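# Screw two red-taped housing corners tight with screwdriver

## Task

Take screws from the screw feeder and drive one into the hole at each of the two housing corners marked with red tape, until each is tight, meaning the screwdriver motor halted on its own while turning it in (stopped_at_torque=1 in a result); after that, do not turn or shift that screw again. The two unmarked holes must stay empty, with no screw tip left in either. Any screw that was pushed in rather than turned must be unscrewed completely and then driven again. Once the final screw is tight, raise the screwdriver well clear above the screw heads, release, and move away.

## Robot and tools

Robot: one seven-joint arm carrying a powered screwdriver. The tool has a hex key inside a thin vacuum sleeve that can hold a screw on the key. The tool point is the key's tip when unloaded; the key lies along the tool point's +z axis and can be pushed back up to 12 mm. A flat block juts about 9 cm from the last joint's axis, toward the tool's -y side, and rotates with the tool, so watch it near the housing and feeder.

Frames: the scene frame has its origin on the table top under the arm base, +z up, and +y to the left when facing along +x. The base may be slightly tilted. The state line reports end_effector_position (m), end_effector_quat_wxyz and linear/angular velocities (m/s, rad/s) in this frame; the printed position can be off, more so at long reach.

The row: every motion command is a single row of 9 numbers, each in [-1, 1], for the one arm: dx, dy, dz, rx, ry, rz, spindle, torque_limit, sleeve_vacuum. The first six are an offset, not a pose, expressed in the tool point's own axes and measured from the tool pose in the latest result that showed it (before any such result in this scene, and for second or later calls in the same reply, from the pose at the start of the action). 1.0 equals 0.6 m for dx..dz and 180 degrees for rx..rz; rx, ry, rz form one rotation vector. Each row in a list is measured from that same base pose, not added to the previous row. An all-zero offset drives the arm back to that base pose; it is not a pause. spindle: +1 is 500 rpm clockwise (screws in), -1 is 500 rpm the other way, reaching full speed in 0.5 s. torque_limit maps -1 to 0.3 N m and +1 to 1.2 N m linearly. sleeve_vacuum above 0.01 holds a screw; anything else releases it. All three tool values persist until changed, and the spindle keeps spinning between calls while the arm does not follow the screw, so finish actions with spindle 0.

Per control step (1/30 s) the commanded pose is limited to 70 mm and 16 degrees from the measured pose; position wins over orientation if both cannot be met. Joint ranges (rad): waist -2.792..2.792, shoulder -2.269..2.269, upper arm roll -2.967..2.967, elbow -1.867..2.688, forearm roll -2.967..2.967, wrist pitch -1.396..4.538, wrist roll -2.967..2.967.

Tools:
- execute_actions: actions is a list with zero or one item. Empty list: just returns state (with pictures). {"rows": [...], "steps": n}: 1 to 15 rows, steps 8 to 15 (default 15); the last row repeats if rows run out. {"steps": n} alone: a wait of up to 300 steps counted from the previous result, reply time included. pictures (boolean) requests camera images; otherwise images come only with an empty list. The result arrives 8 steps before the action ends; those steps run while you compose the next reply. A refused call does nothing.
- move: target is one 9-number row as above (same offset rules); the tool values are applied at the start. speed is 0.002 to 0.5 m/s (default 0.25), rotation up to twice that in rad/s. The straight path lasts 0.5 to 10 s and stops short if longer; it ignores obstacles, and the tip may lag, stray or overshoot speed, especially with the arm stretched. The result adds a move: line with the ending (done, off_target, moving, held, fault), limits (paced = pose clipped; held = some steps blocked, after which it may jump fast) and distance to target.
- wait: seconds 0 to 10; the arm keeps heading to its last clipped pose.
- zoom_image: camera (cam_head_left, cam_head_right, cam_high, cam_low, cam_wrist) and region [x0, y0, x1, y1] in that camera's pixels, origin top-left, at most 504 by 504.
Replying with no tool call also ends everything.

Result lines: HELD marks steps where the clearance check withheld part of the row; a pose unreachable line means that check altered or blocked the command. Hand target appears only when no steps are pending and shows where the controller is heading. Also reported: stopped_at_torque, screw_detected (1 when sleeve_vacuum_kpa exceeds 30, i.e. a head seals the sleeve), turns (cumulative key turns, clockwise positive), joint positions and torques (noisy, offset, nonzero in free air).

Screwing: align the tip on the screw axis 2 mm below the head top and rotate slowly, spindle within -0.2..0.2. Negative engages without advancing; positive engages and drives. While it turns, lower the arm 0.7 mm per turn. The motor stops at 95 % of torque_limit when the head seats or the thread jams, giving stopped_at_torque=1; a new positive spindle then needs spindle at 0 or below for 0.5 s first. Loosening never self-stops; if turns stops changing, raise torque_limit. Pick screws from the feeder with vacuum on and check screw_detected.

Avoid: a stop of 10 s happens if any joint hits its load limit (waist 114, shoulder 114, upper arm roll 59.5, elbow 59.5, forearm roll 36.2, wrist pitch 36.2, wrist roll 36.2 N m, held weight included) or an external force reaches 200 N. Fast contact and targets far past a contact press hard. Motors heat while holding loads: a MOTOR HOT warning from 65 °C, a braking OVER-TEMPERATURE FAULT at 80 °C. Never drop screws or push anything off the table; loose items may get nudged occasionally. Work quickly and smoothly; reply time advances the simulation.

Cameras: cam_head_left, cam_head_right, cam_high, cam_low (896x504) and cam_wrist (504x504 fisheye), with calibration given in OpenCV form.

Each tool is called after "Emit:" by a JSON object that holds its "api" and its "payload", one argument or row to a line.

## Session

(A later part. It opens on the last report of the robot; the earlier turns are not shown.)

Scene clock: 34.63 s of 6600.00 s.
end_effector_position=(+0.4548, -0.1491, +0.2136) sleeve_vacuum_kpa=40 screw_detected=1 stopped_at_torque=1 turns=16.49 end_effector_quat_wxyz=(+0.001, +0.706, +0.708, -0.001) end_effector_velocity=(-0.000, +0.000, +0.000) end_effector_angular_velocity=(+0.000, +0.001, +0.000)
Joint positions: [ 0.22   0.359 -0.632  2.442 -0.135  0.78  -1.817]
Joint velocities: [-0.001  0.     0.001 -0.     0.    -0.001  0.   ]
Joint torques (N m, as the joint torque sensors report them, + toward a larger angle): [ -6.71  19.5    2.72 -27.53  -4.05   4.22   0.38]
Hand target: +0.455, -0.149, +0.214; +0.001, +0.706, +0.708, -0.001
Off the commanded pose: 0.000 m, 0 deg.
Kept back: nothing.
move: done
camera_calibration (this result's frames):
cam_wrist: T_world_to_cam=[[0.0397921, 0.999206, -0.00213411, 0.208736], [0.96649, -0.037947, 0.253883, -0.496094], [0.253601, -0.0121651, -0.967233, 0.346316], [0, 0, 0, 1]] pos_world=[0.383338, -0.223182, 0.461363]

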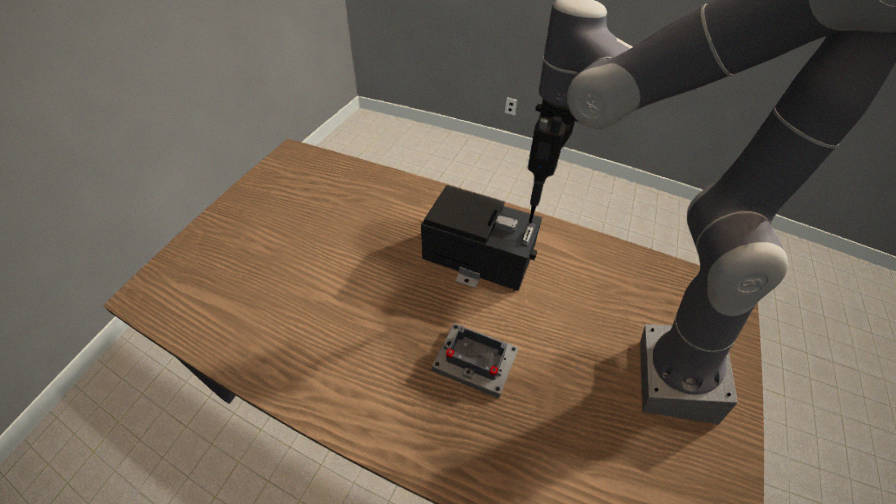

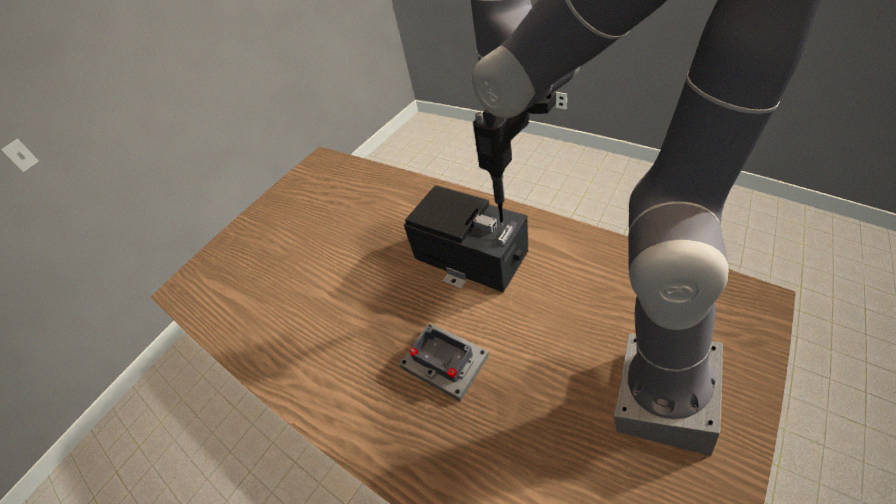

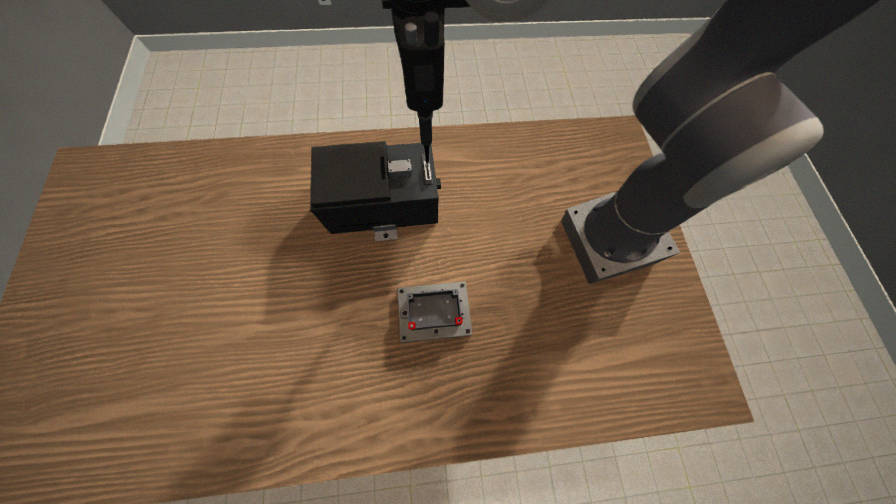

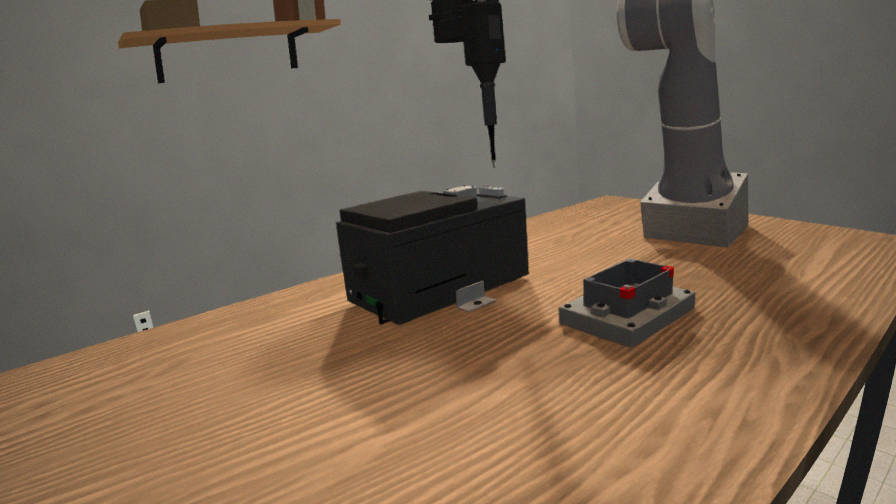

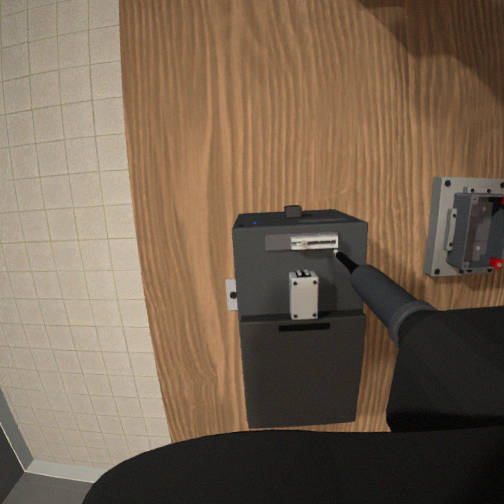

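Emit:
{"api": "move", "payload": {
  "target": [0.5385,-0.0713,0,0,0,-0.5,0,0,1],
  "speed": 0.25
}}

Scene clock: 38.37 s of 6600.00 s.
end_effector_position=(+0.4110, +0.1742, +0.2129) sleeve_vacuum_kpa=40 screw_detected=1 stopped_at_torque=1 turns=16.49 end_effector_quat_wxyz=(-0.000, -0.001, +1.000, -0.000) end_effector_velocity=(+0.000, +0.000, +0.000) end_effector_angular_velocity=(+0.000, -0.000, +0.000)
Joint positions: [ 0.809  0.3   -0.22   2.421 -0.237  0.753 -2.333]
Joint velocities: [ 0.    -0.    -0.    -0.001 -0.    -0.    -0.   ]
Joint torques (N m, as the joint torque sensors report them, + toward a larger angle): [ -0.06  22.31   3.33 -27.22  -3.09   3.86  -0.38]
Hand target: +0.411, +0.174, +0.213; -0.001, -0.001, +1.000, -0.000
Off the commanded pose: 0.000 m, 0 deg.
Kept back: nothing.
move: done
camera_calibration (this result's frames):
cam_wrist: T_world_to_cam=[[-0.999197, 0.0400515, 0.000848633, 0.480947], [0.0389581, 0.966548, 0.253511, -0.235032], [0.00933322, 0.25334, -0.967332, 0.414875], [0, 0, 0, 1]] pos_world=[0.485845, 0.102803, 0.460496]

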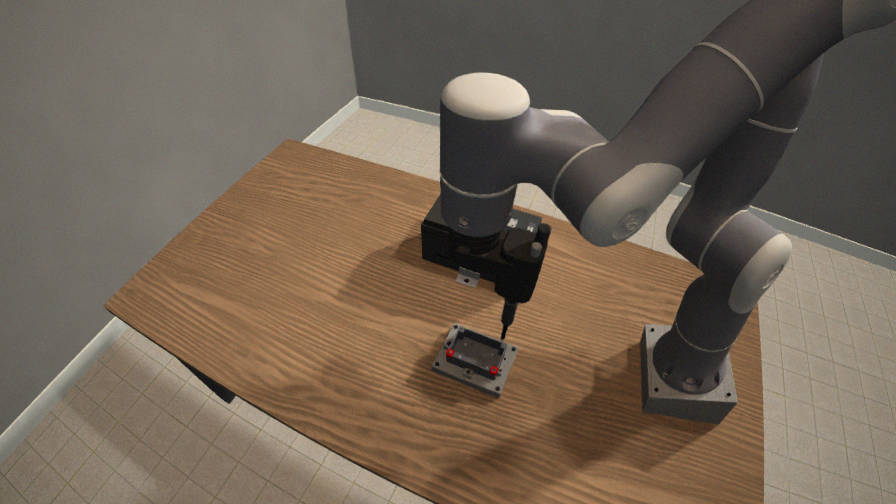

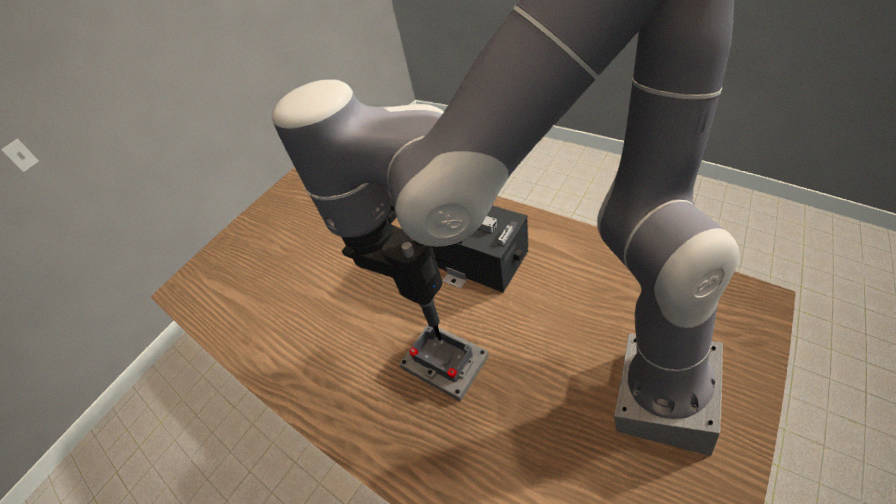

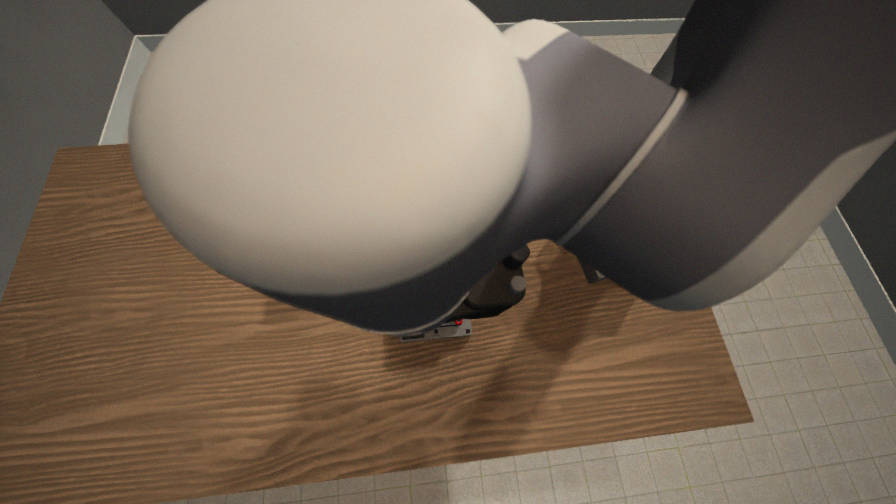

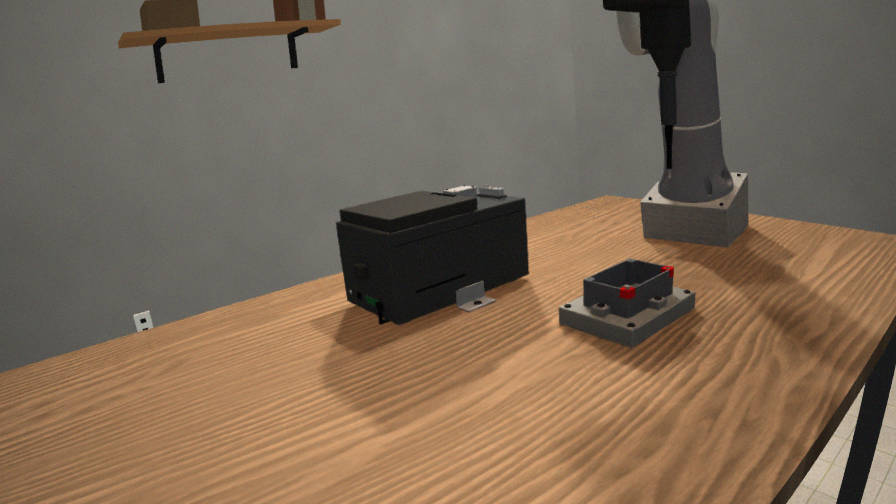

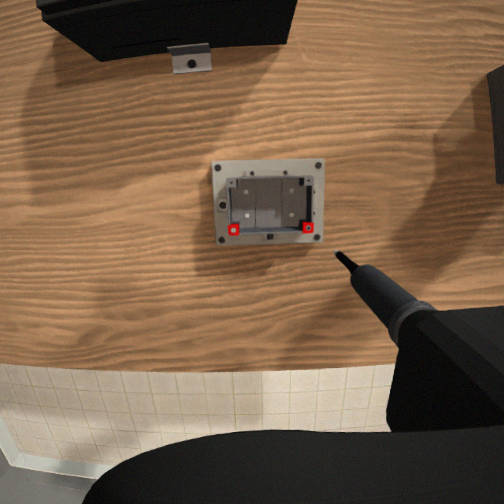

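Emit:
{"api": "move", "payload": {
  "target": [0,0,0.1958,0,0,0,0,0,1],
  "speed": 0.1
}}

Emit:
{"api": "zoom_image", "payload": {
  "camera": "cam_wrist",
  "region": [308,224,358,274]
}}

Scene clock: 41.30 s of 6600.00 s.
end_effector_position=(+0.4107, +0.1741, +0.0954) sleeve_vacuum_kpa=40 screw_detected=1 stopped_at_torque=1 turns=16.49 end_effector_quat_wxyz=(-0.001, -0.001, +1.000, -0.000) end_effector_velocity=(+0.000, -0.000, -0.000) end_effector_angular_velocity=(+0.000, +0.000, -0.000)
Joint positions: [ 0.803 -0.034 -0.289  2.512 -0.216  1.182 -2.364]
Joint velocities: [-0.    -0.    -0.    -0.     0.001  0.    -0.001]
Joint torques (N m, as the joint torque sensors report them, + toward a larger angle): [  0.01  28.71   1.67 -17.81  -1.     4.2   -0.23]
Hand target: +0.411, +0.174, +0.095; -0.001, -0.001, +1.000, -0.000
Off the commanded pose: 0.000 m, 0 deg.
Kept back: nothing.
move: done
camera_calibration (this result's frames):
cam_wrist: T_world_to_cam=[[-0.999202, 0.0399082, 0.00134134, 0.480666], [0.0389436, 0.96653, 0.25358, -0.205129], [0.00882345, 0.25343, -0.967314, 0.301421], [0, 0, 0, 1]] pos_world=[0.485612, 0.102692, 0.34294]

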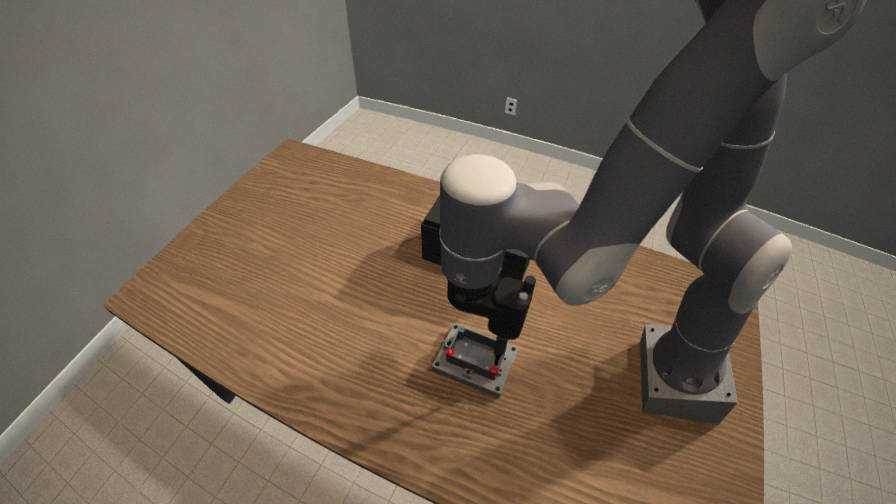

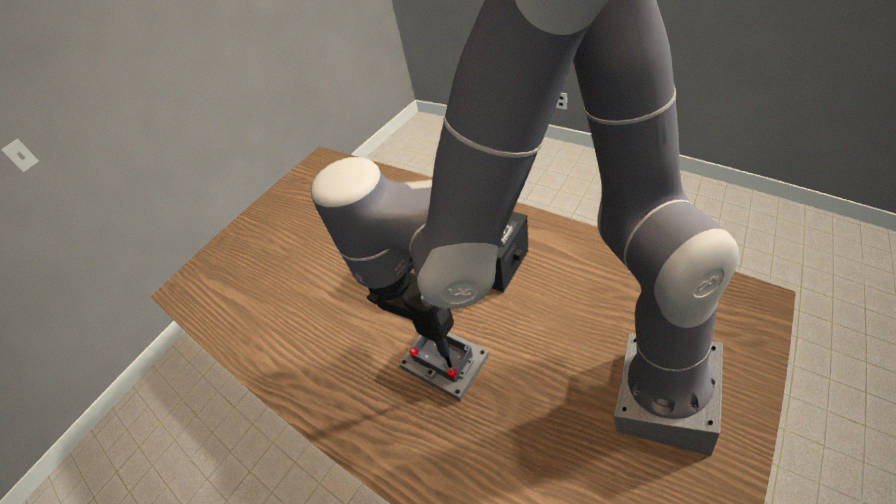

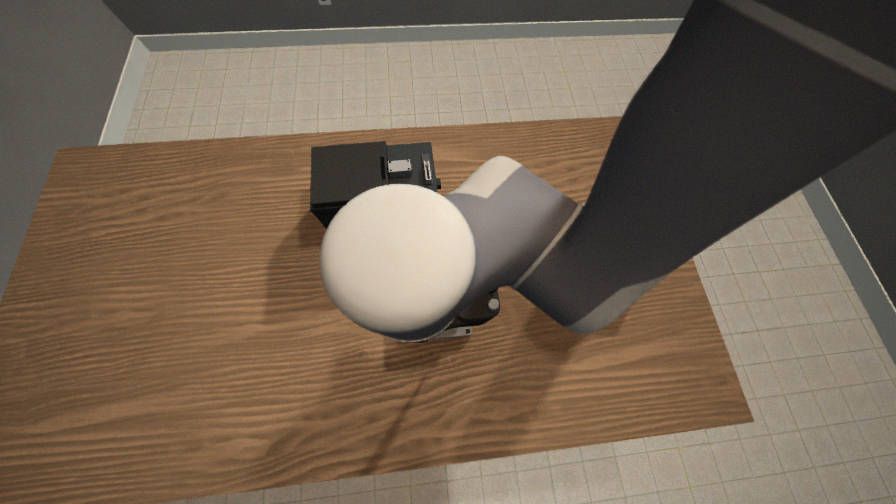

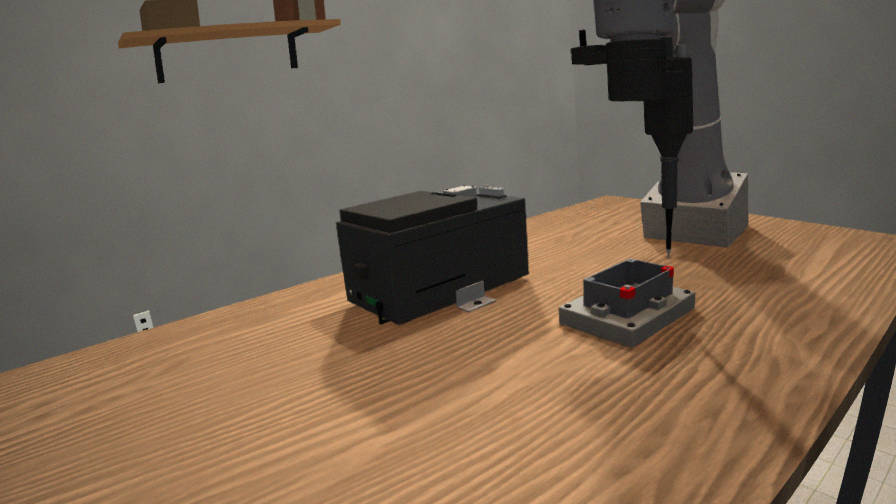

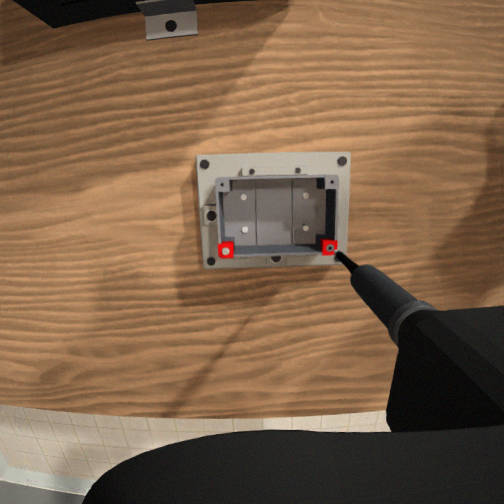

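Region (308, 224, 358, 274) of cam_wrist's 504x504 image, scaled by 10.080, with more detail than that image has.

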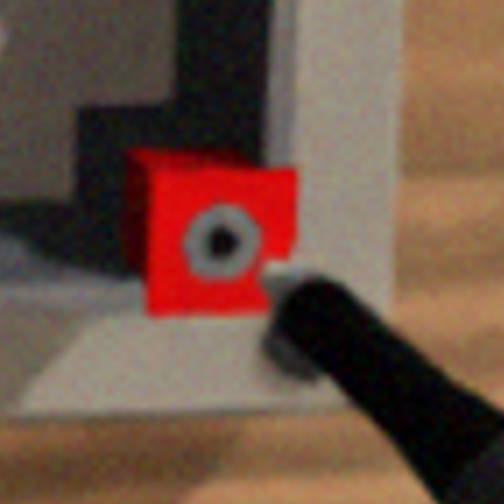

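Hole at (223,242): shift x −1.4 mm, y +0.2 mm, down 8 mm.

Emit:
{"api": "move", "payload": {
  "target": [-0.0023,0.0003,0.0133,0,0,0,0,0,1],
  "speed": 0.02
}}

Emit:
{"api": "zoom_image", "payload": {
  "camera": "cam_wrist",
  "region": [308,224,358,274]
}}

Emit:
{"api": "zoom_image", "payload": {
  "camera": "cam_low",
  "region": [638,235,698,295]
}}

Scene clock: 42.30 s of 6600.00 s.
end_effector_position=(+0.4119, +0.1743, +0.0874) sleeve_vacuum_kpa=40 screw_detected=1 stopped_at_torque=1 turns=16.49 end_effector_quat_wxyz=(-0.001, -0.001, +1.000, -0.000) end_effector_velocity=(+0.000, -0.000, -0.000) end_effector_angular_velocity=(+0.000, -0.000, -0.001)
Joint positions: [ 0.802 -0.064 -0.292  2.509 -0.206  1.208 -2.373]
Joint velocities: [-0.001 -0.001 -0.    -0.     0.     0.     0.   ]
Joint torques (N m, as the joint torque sensors report them, + toward a larger angle): [  0.35  29.77   1.35 -17.19  -1.04   4.28  -0.37]
Hand target: +0.412, +0.174, +0.087; -0.001, -0.001, +1.000, -0.000
Off the commanded pose: 0.000 m, 0 deg.
Kept back: nothing.
move: done
camera_calibration (this result's frames):
cam_wrist: T_world_to_cam=[[-0.999218, 0.0395062, 0.00146326, 0.481964], [0.0385873, 0.966591, 0.253403, -0.203181], [0.00859664, 0.253262, -0.96736, 0.293773], [0, 0, 0, 1]] pos_world=[0.486902, 0.102951, 0.334965]

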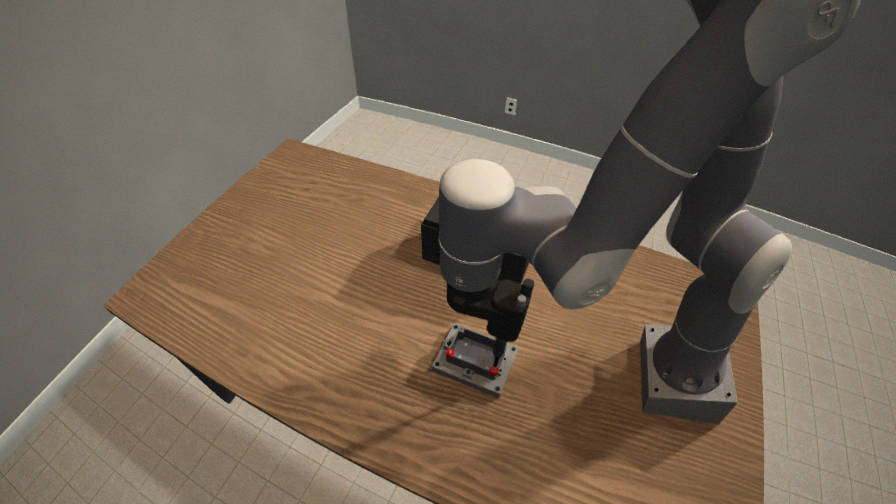

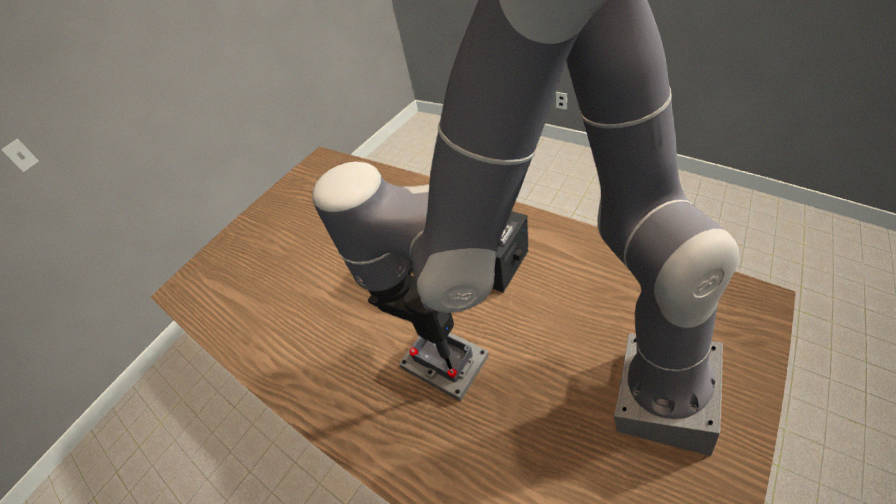

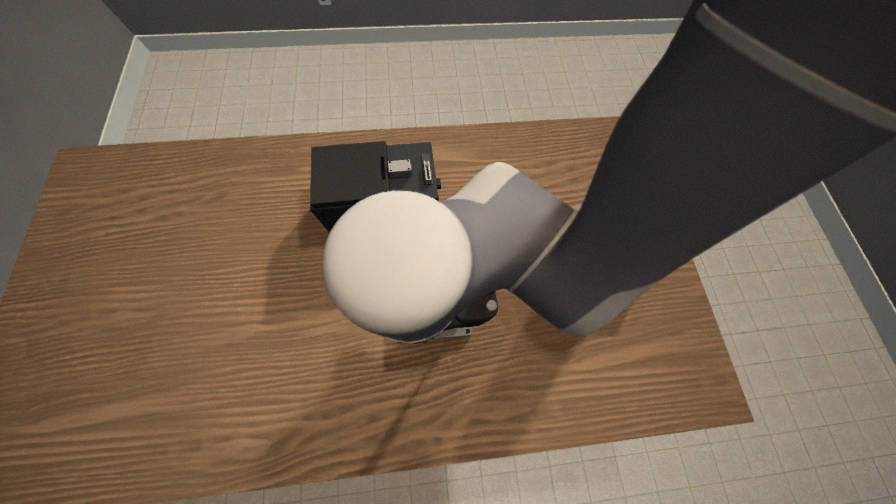

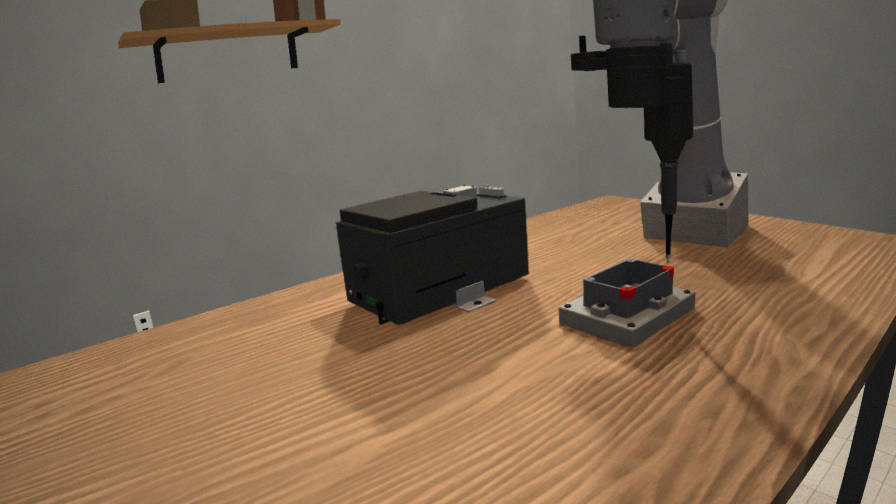

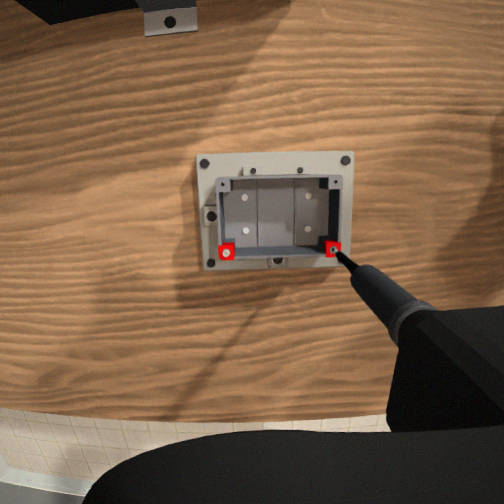

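Region (308, 224, 358, 274) of cam_wrist's 504x504 image, scaled by 10.080, with more detail than that image has.

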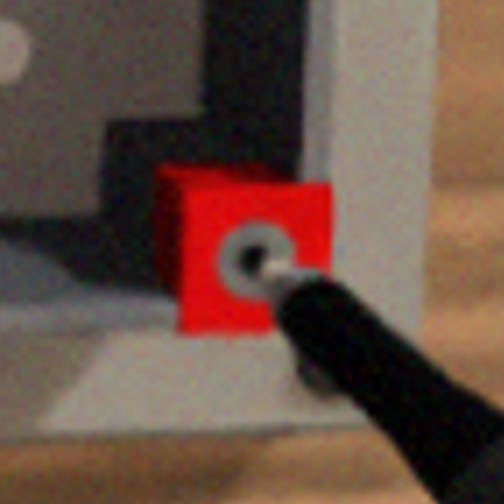

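Region (638, 235, 698, 295) of cam_low's 896x504 image, scaled by 8.400, with more detail than that image has.

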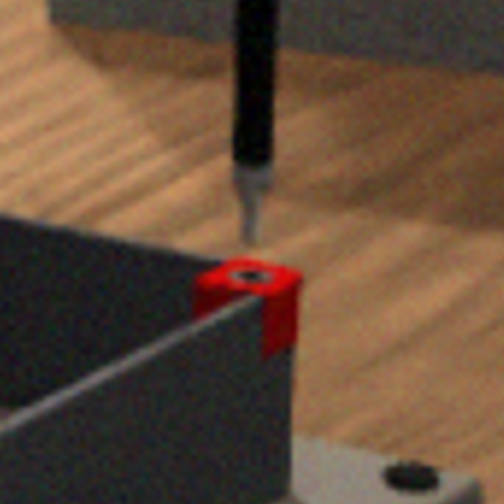

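Emit:
{"api": "move", "payload": {
  "target": [-0.0003,0,0.004,0,0,0,0,0,1],
  "speed": 0.01
}}

Emit:
{"api": "move", "payload": {
  "target": [0,0,0.027,0,0,0,0.45,0,1],
  "speed": 0.003
}}

Scene clock: 43.30 s of 6600.00 s.
end_effector_position=(+0.4120, +0.1743, +0.0850) sleeve_vacuum_kpa=40 screw_detected=1 stopped_at_torque=1 turns=16.49 end_effector_quat_wxyz=(-0.001, -0.001, +1.000, -0.000) end_effector_velocity=(+0.000, +0.000, -0.000) end_effector_angular_velocity=(+0.000, -0.000, -0.000)
Joint positions: [ 0.802 -0.073 -0.292  2.508 -0.203  1.216 -2.375]
Joint velocities: [-0.    -0.    -0.    -0.     0.     0.001 -0.   ]
Joint torques (N m, as the joint torque sensors report them, + toward a larger angle): [  0.07  29.48   1.7  -16.82  -1.09   4.33  -0.28]
Hand target: +0.412, +0.174, +0.085; -0.001, -0.001, +1.000, -0.000
Off the commanded pose: 0.000 m, 0 deg.
Kept back: nothing.
move: done
camera_calibration (this result's frames):
cam_wrist: T_world_to_cam=[[-0.999233, 0.0391236, 0.00154801, 0.482095], [0.0382402, 0.966652, 0.253221, -0.202427], [0.00841054, 0.253086, -0.967407, 0.291566], [0, 0, 0, 1]] pos_world=[0.487014, 0.103024, 0.332576]

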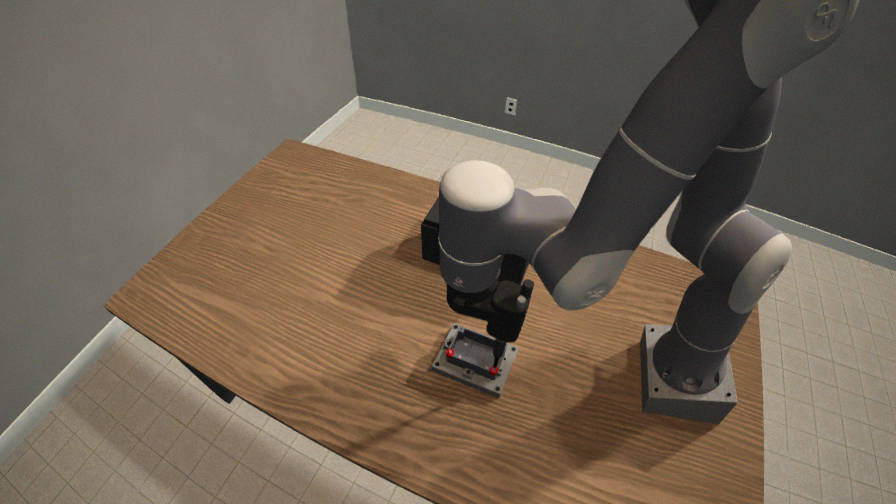

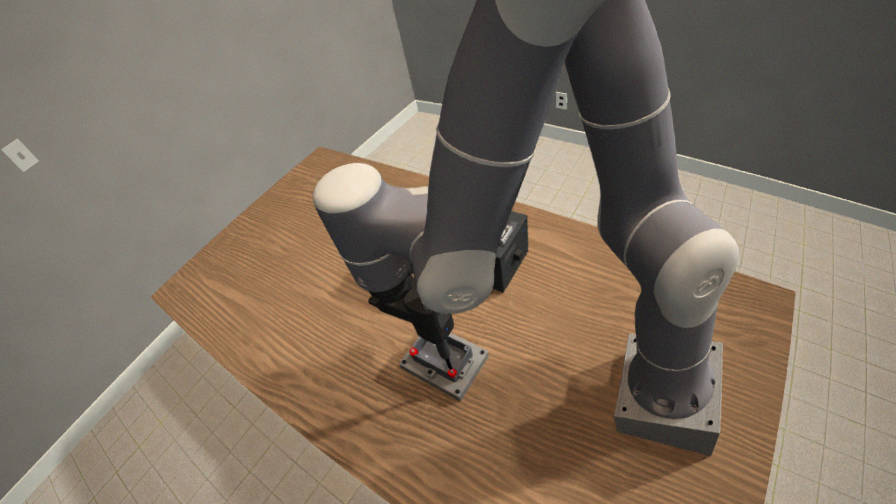

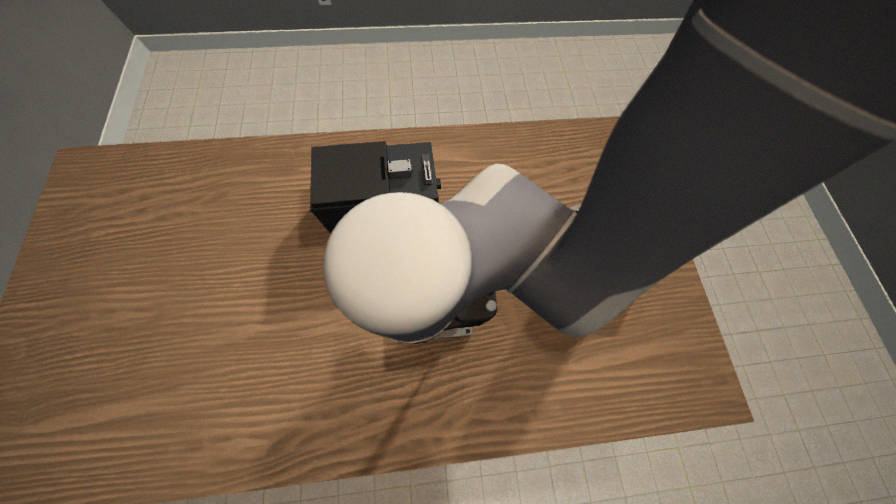

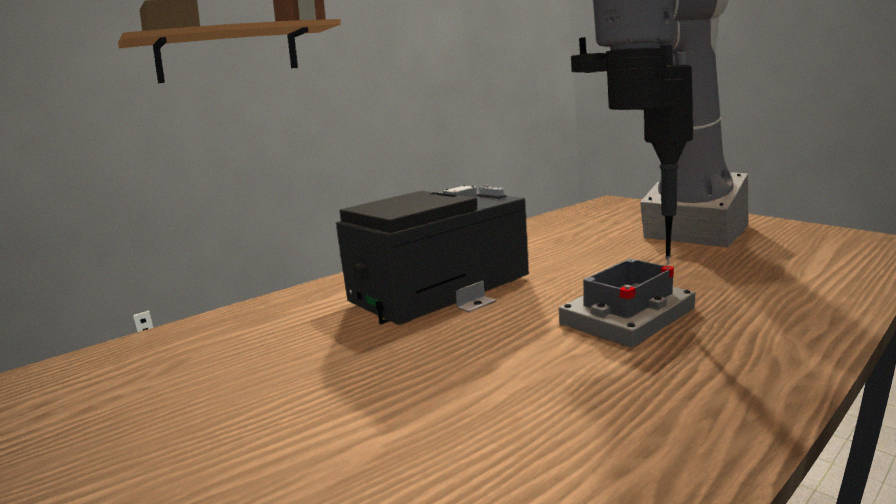

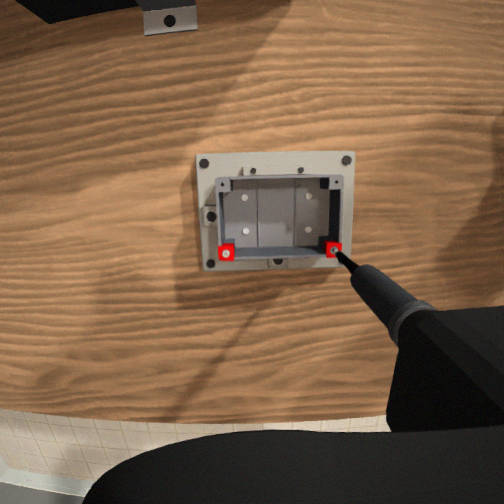

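Scene clock: 48.93 s of 6600.00 s.
end_effector_position=(+0.4119, +0.1744, +0.0689) sleeve_vacuum_kpa=40 screw_detected=1 stopped_at_torque=1 turns=36.68 end_effector_quat_wxyz=(-0.001, -0.002, +1.000, -0.000) end_effector_velocity=(-0.000, +0.000, -0.000) end_effector_angular_velocity=(+0.000, +0.000, +0.000)
Joint positions: [ 0.799 -0.131 -0.291  2.506 -0.183  1.271 -2.389]
Joint velocities: [ 0. -0. -0. -0.  0.  0. -0.]
Joint torques (N m, as the joint torque sensors report them, + toward a larger angle): [ -0.9   29.61   1.23 -15.41  -0.91   4.     0.19]
Hand target: +0.412, +0.174, +0.069; -0.001, -0.001, +1.000, -0.000
Off the commanded pose: 0.000 m, 0 deg.
Kept back: nothing.
move: done
camera_calibration (this result's frames):
cam_wrist: T_world_to_cam=[[-0.999266, 0.0382649, 0.00153702, 0.482175], [0.0374056, 0.966649, 0.253359, -0.19812], [0.00820902, 0.253231, -0.967371, 0.276], [0, 0, 0, 1]] pos_world=[0.486966, 0.10317, 0.316449]

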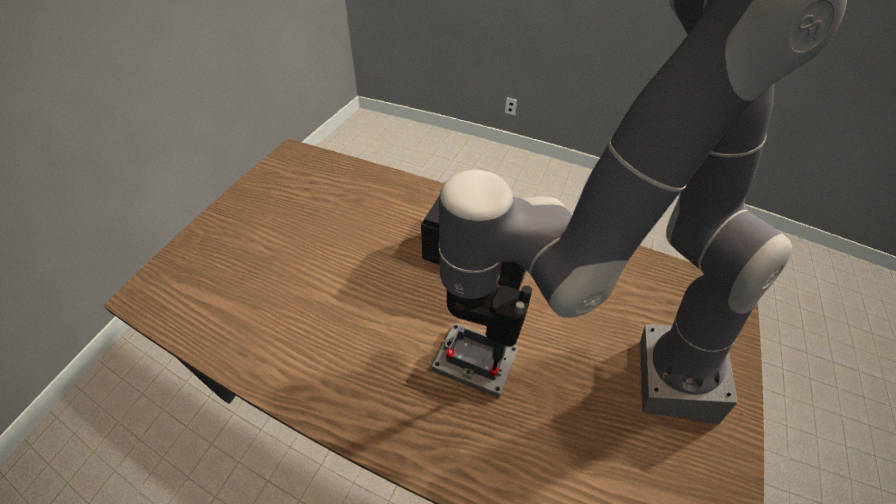

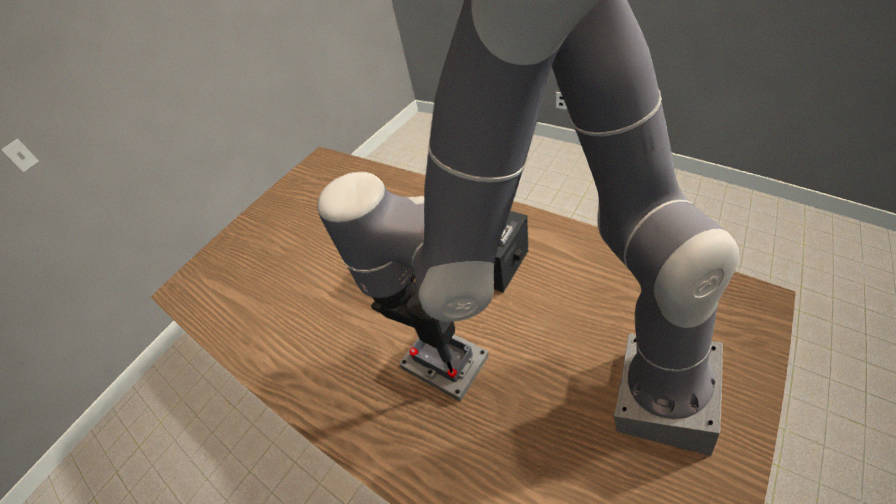

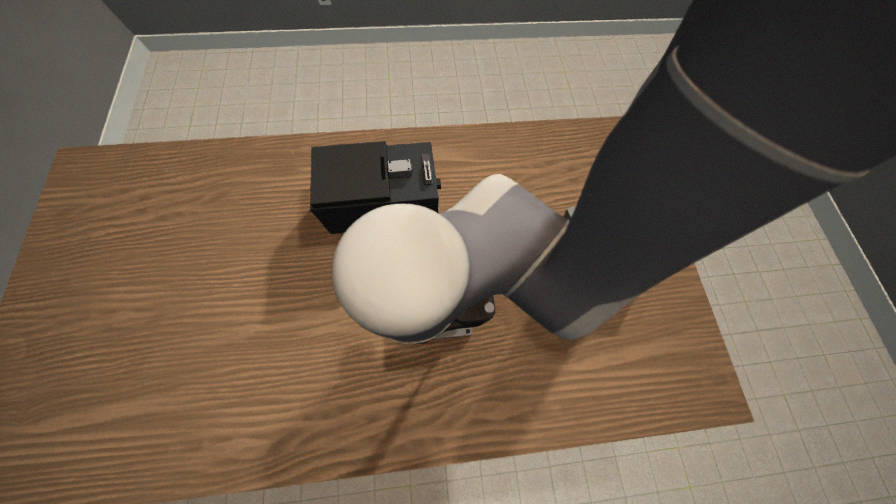

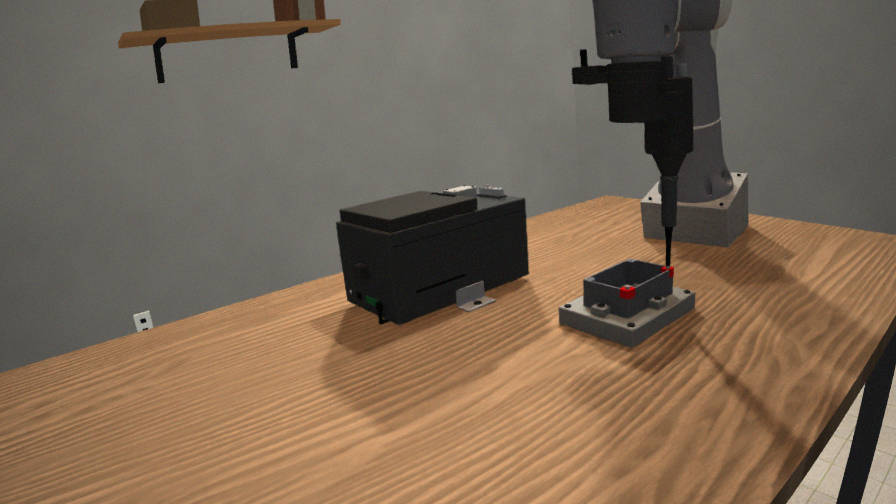

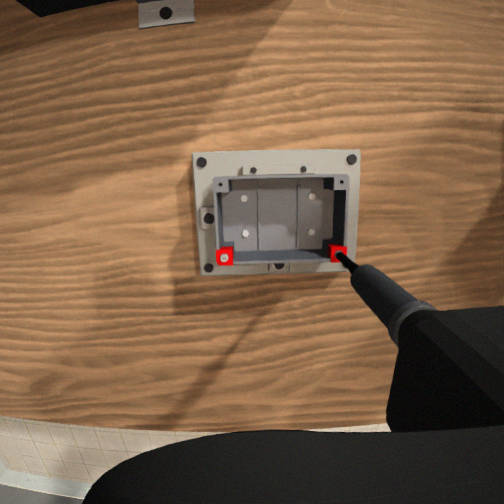

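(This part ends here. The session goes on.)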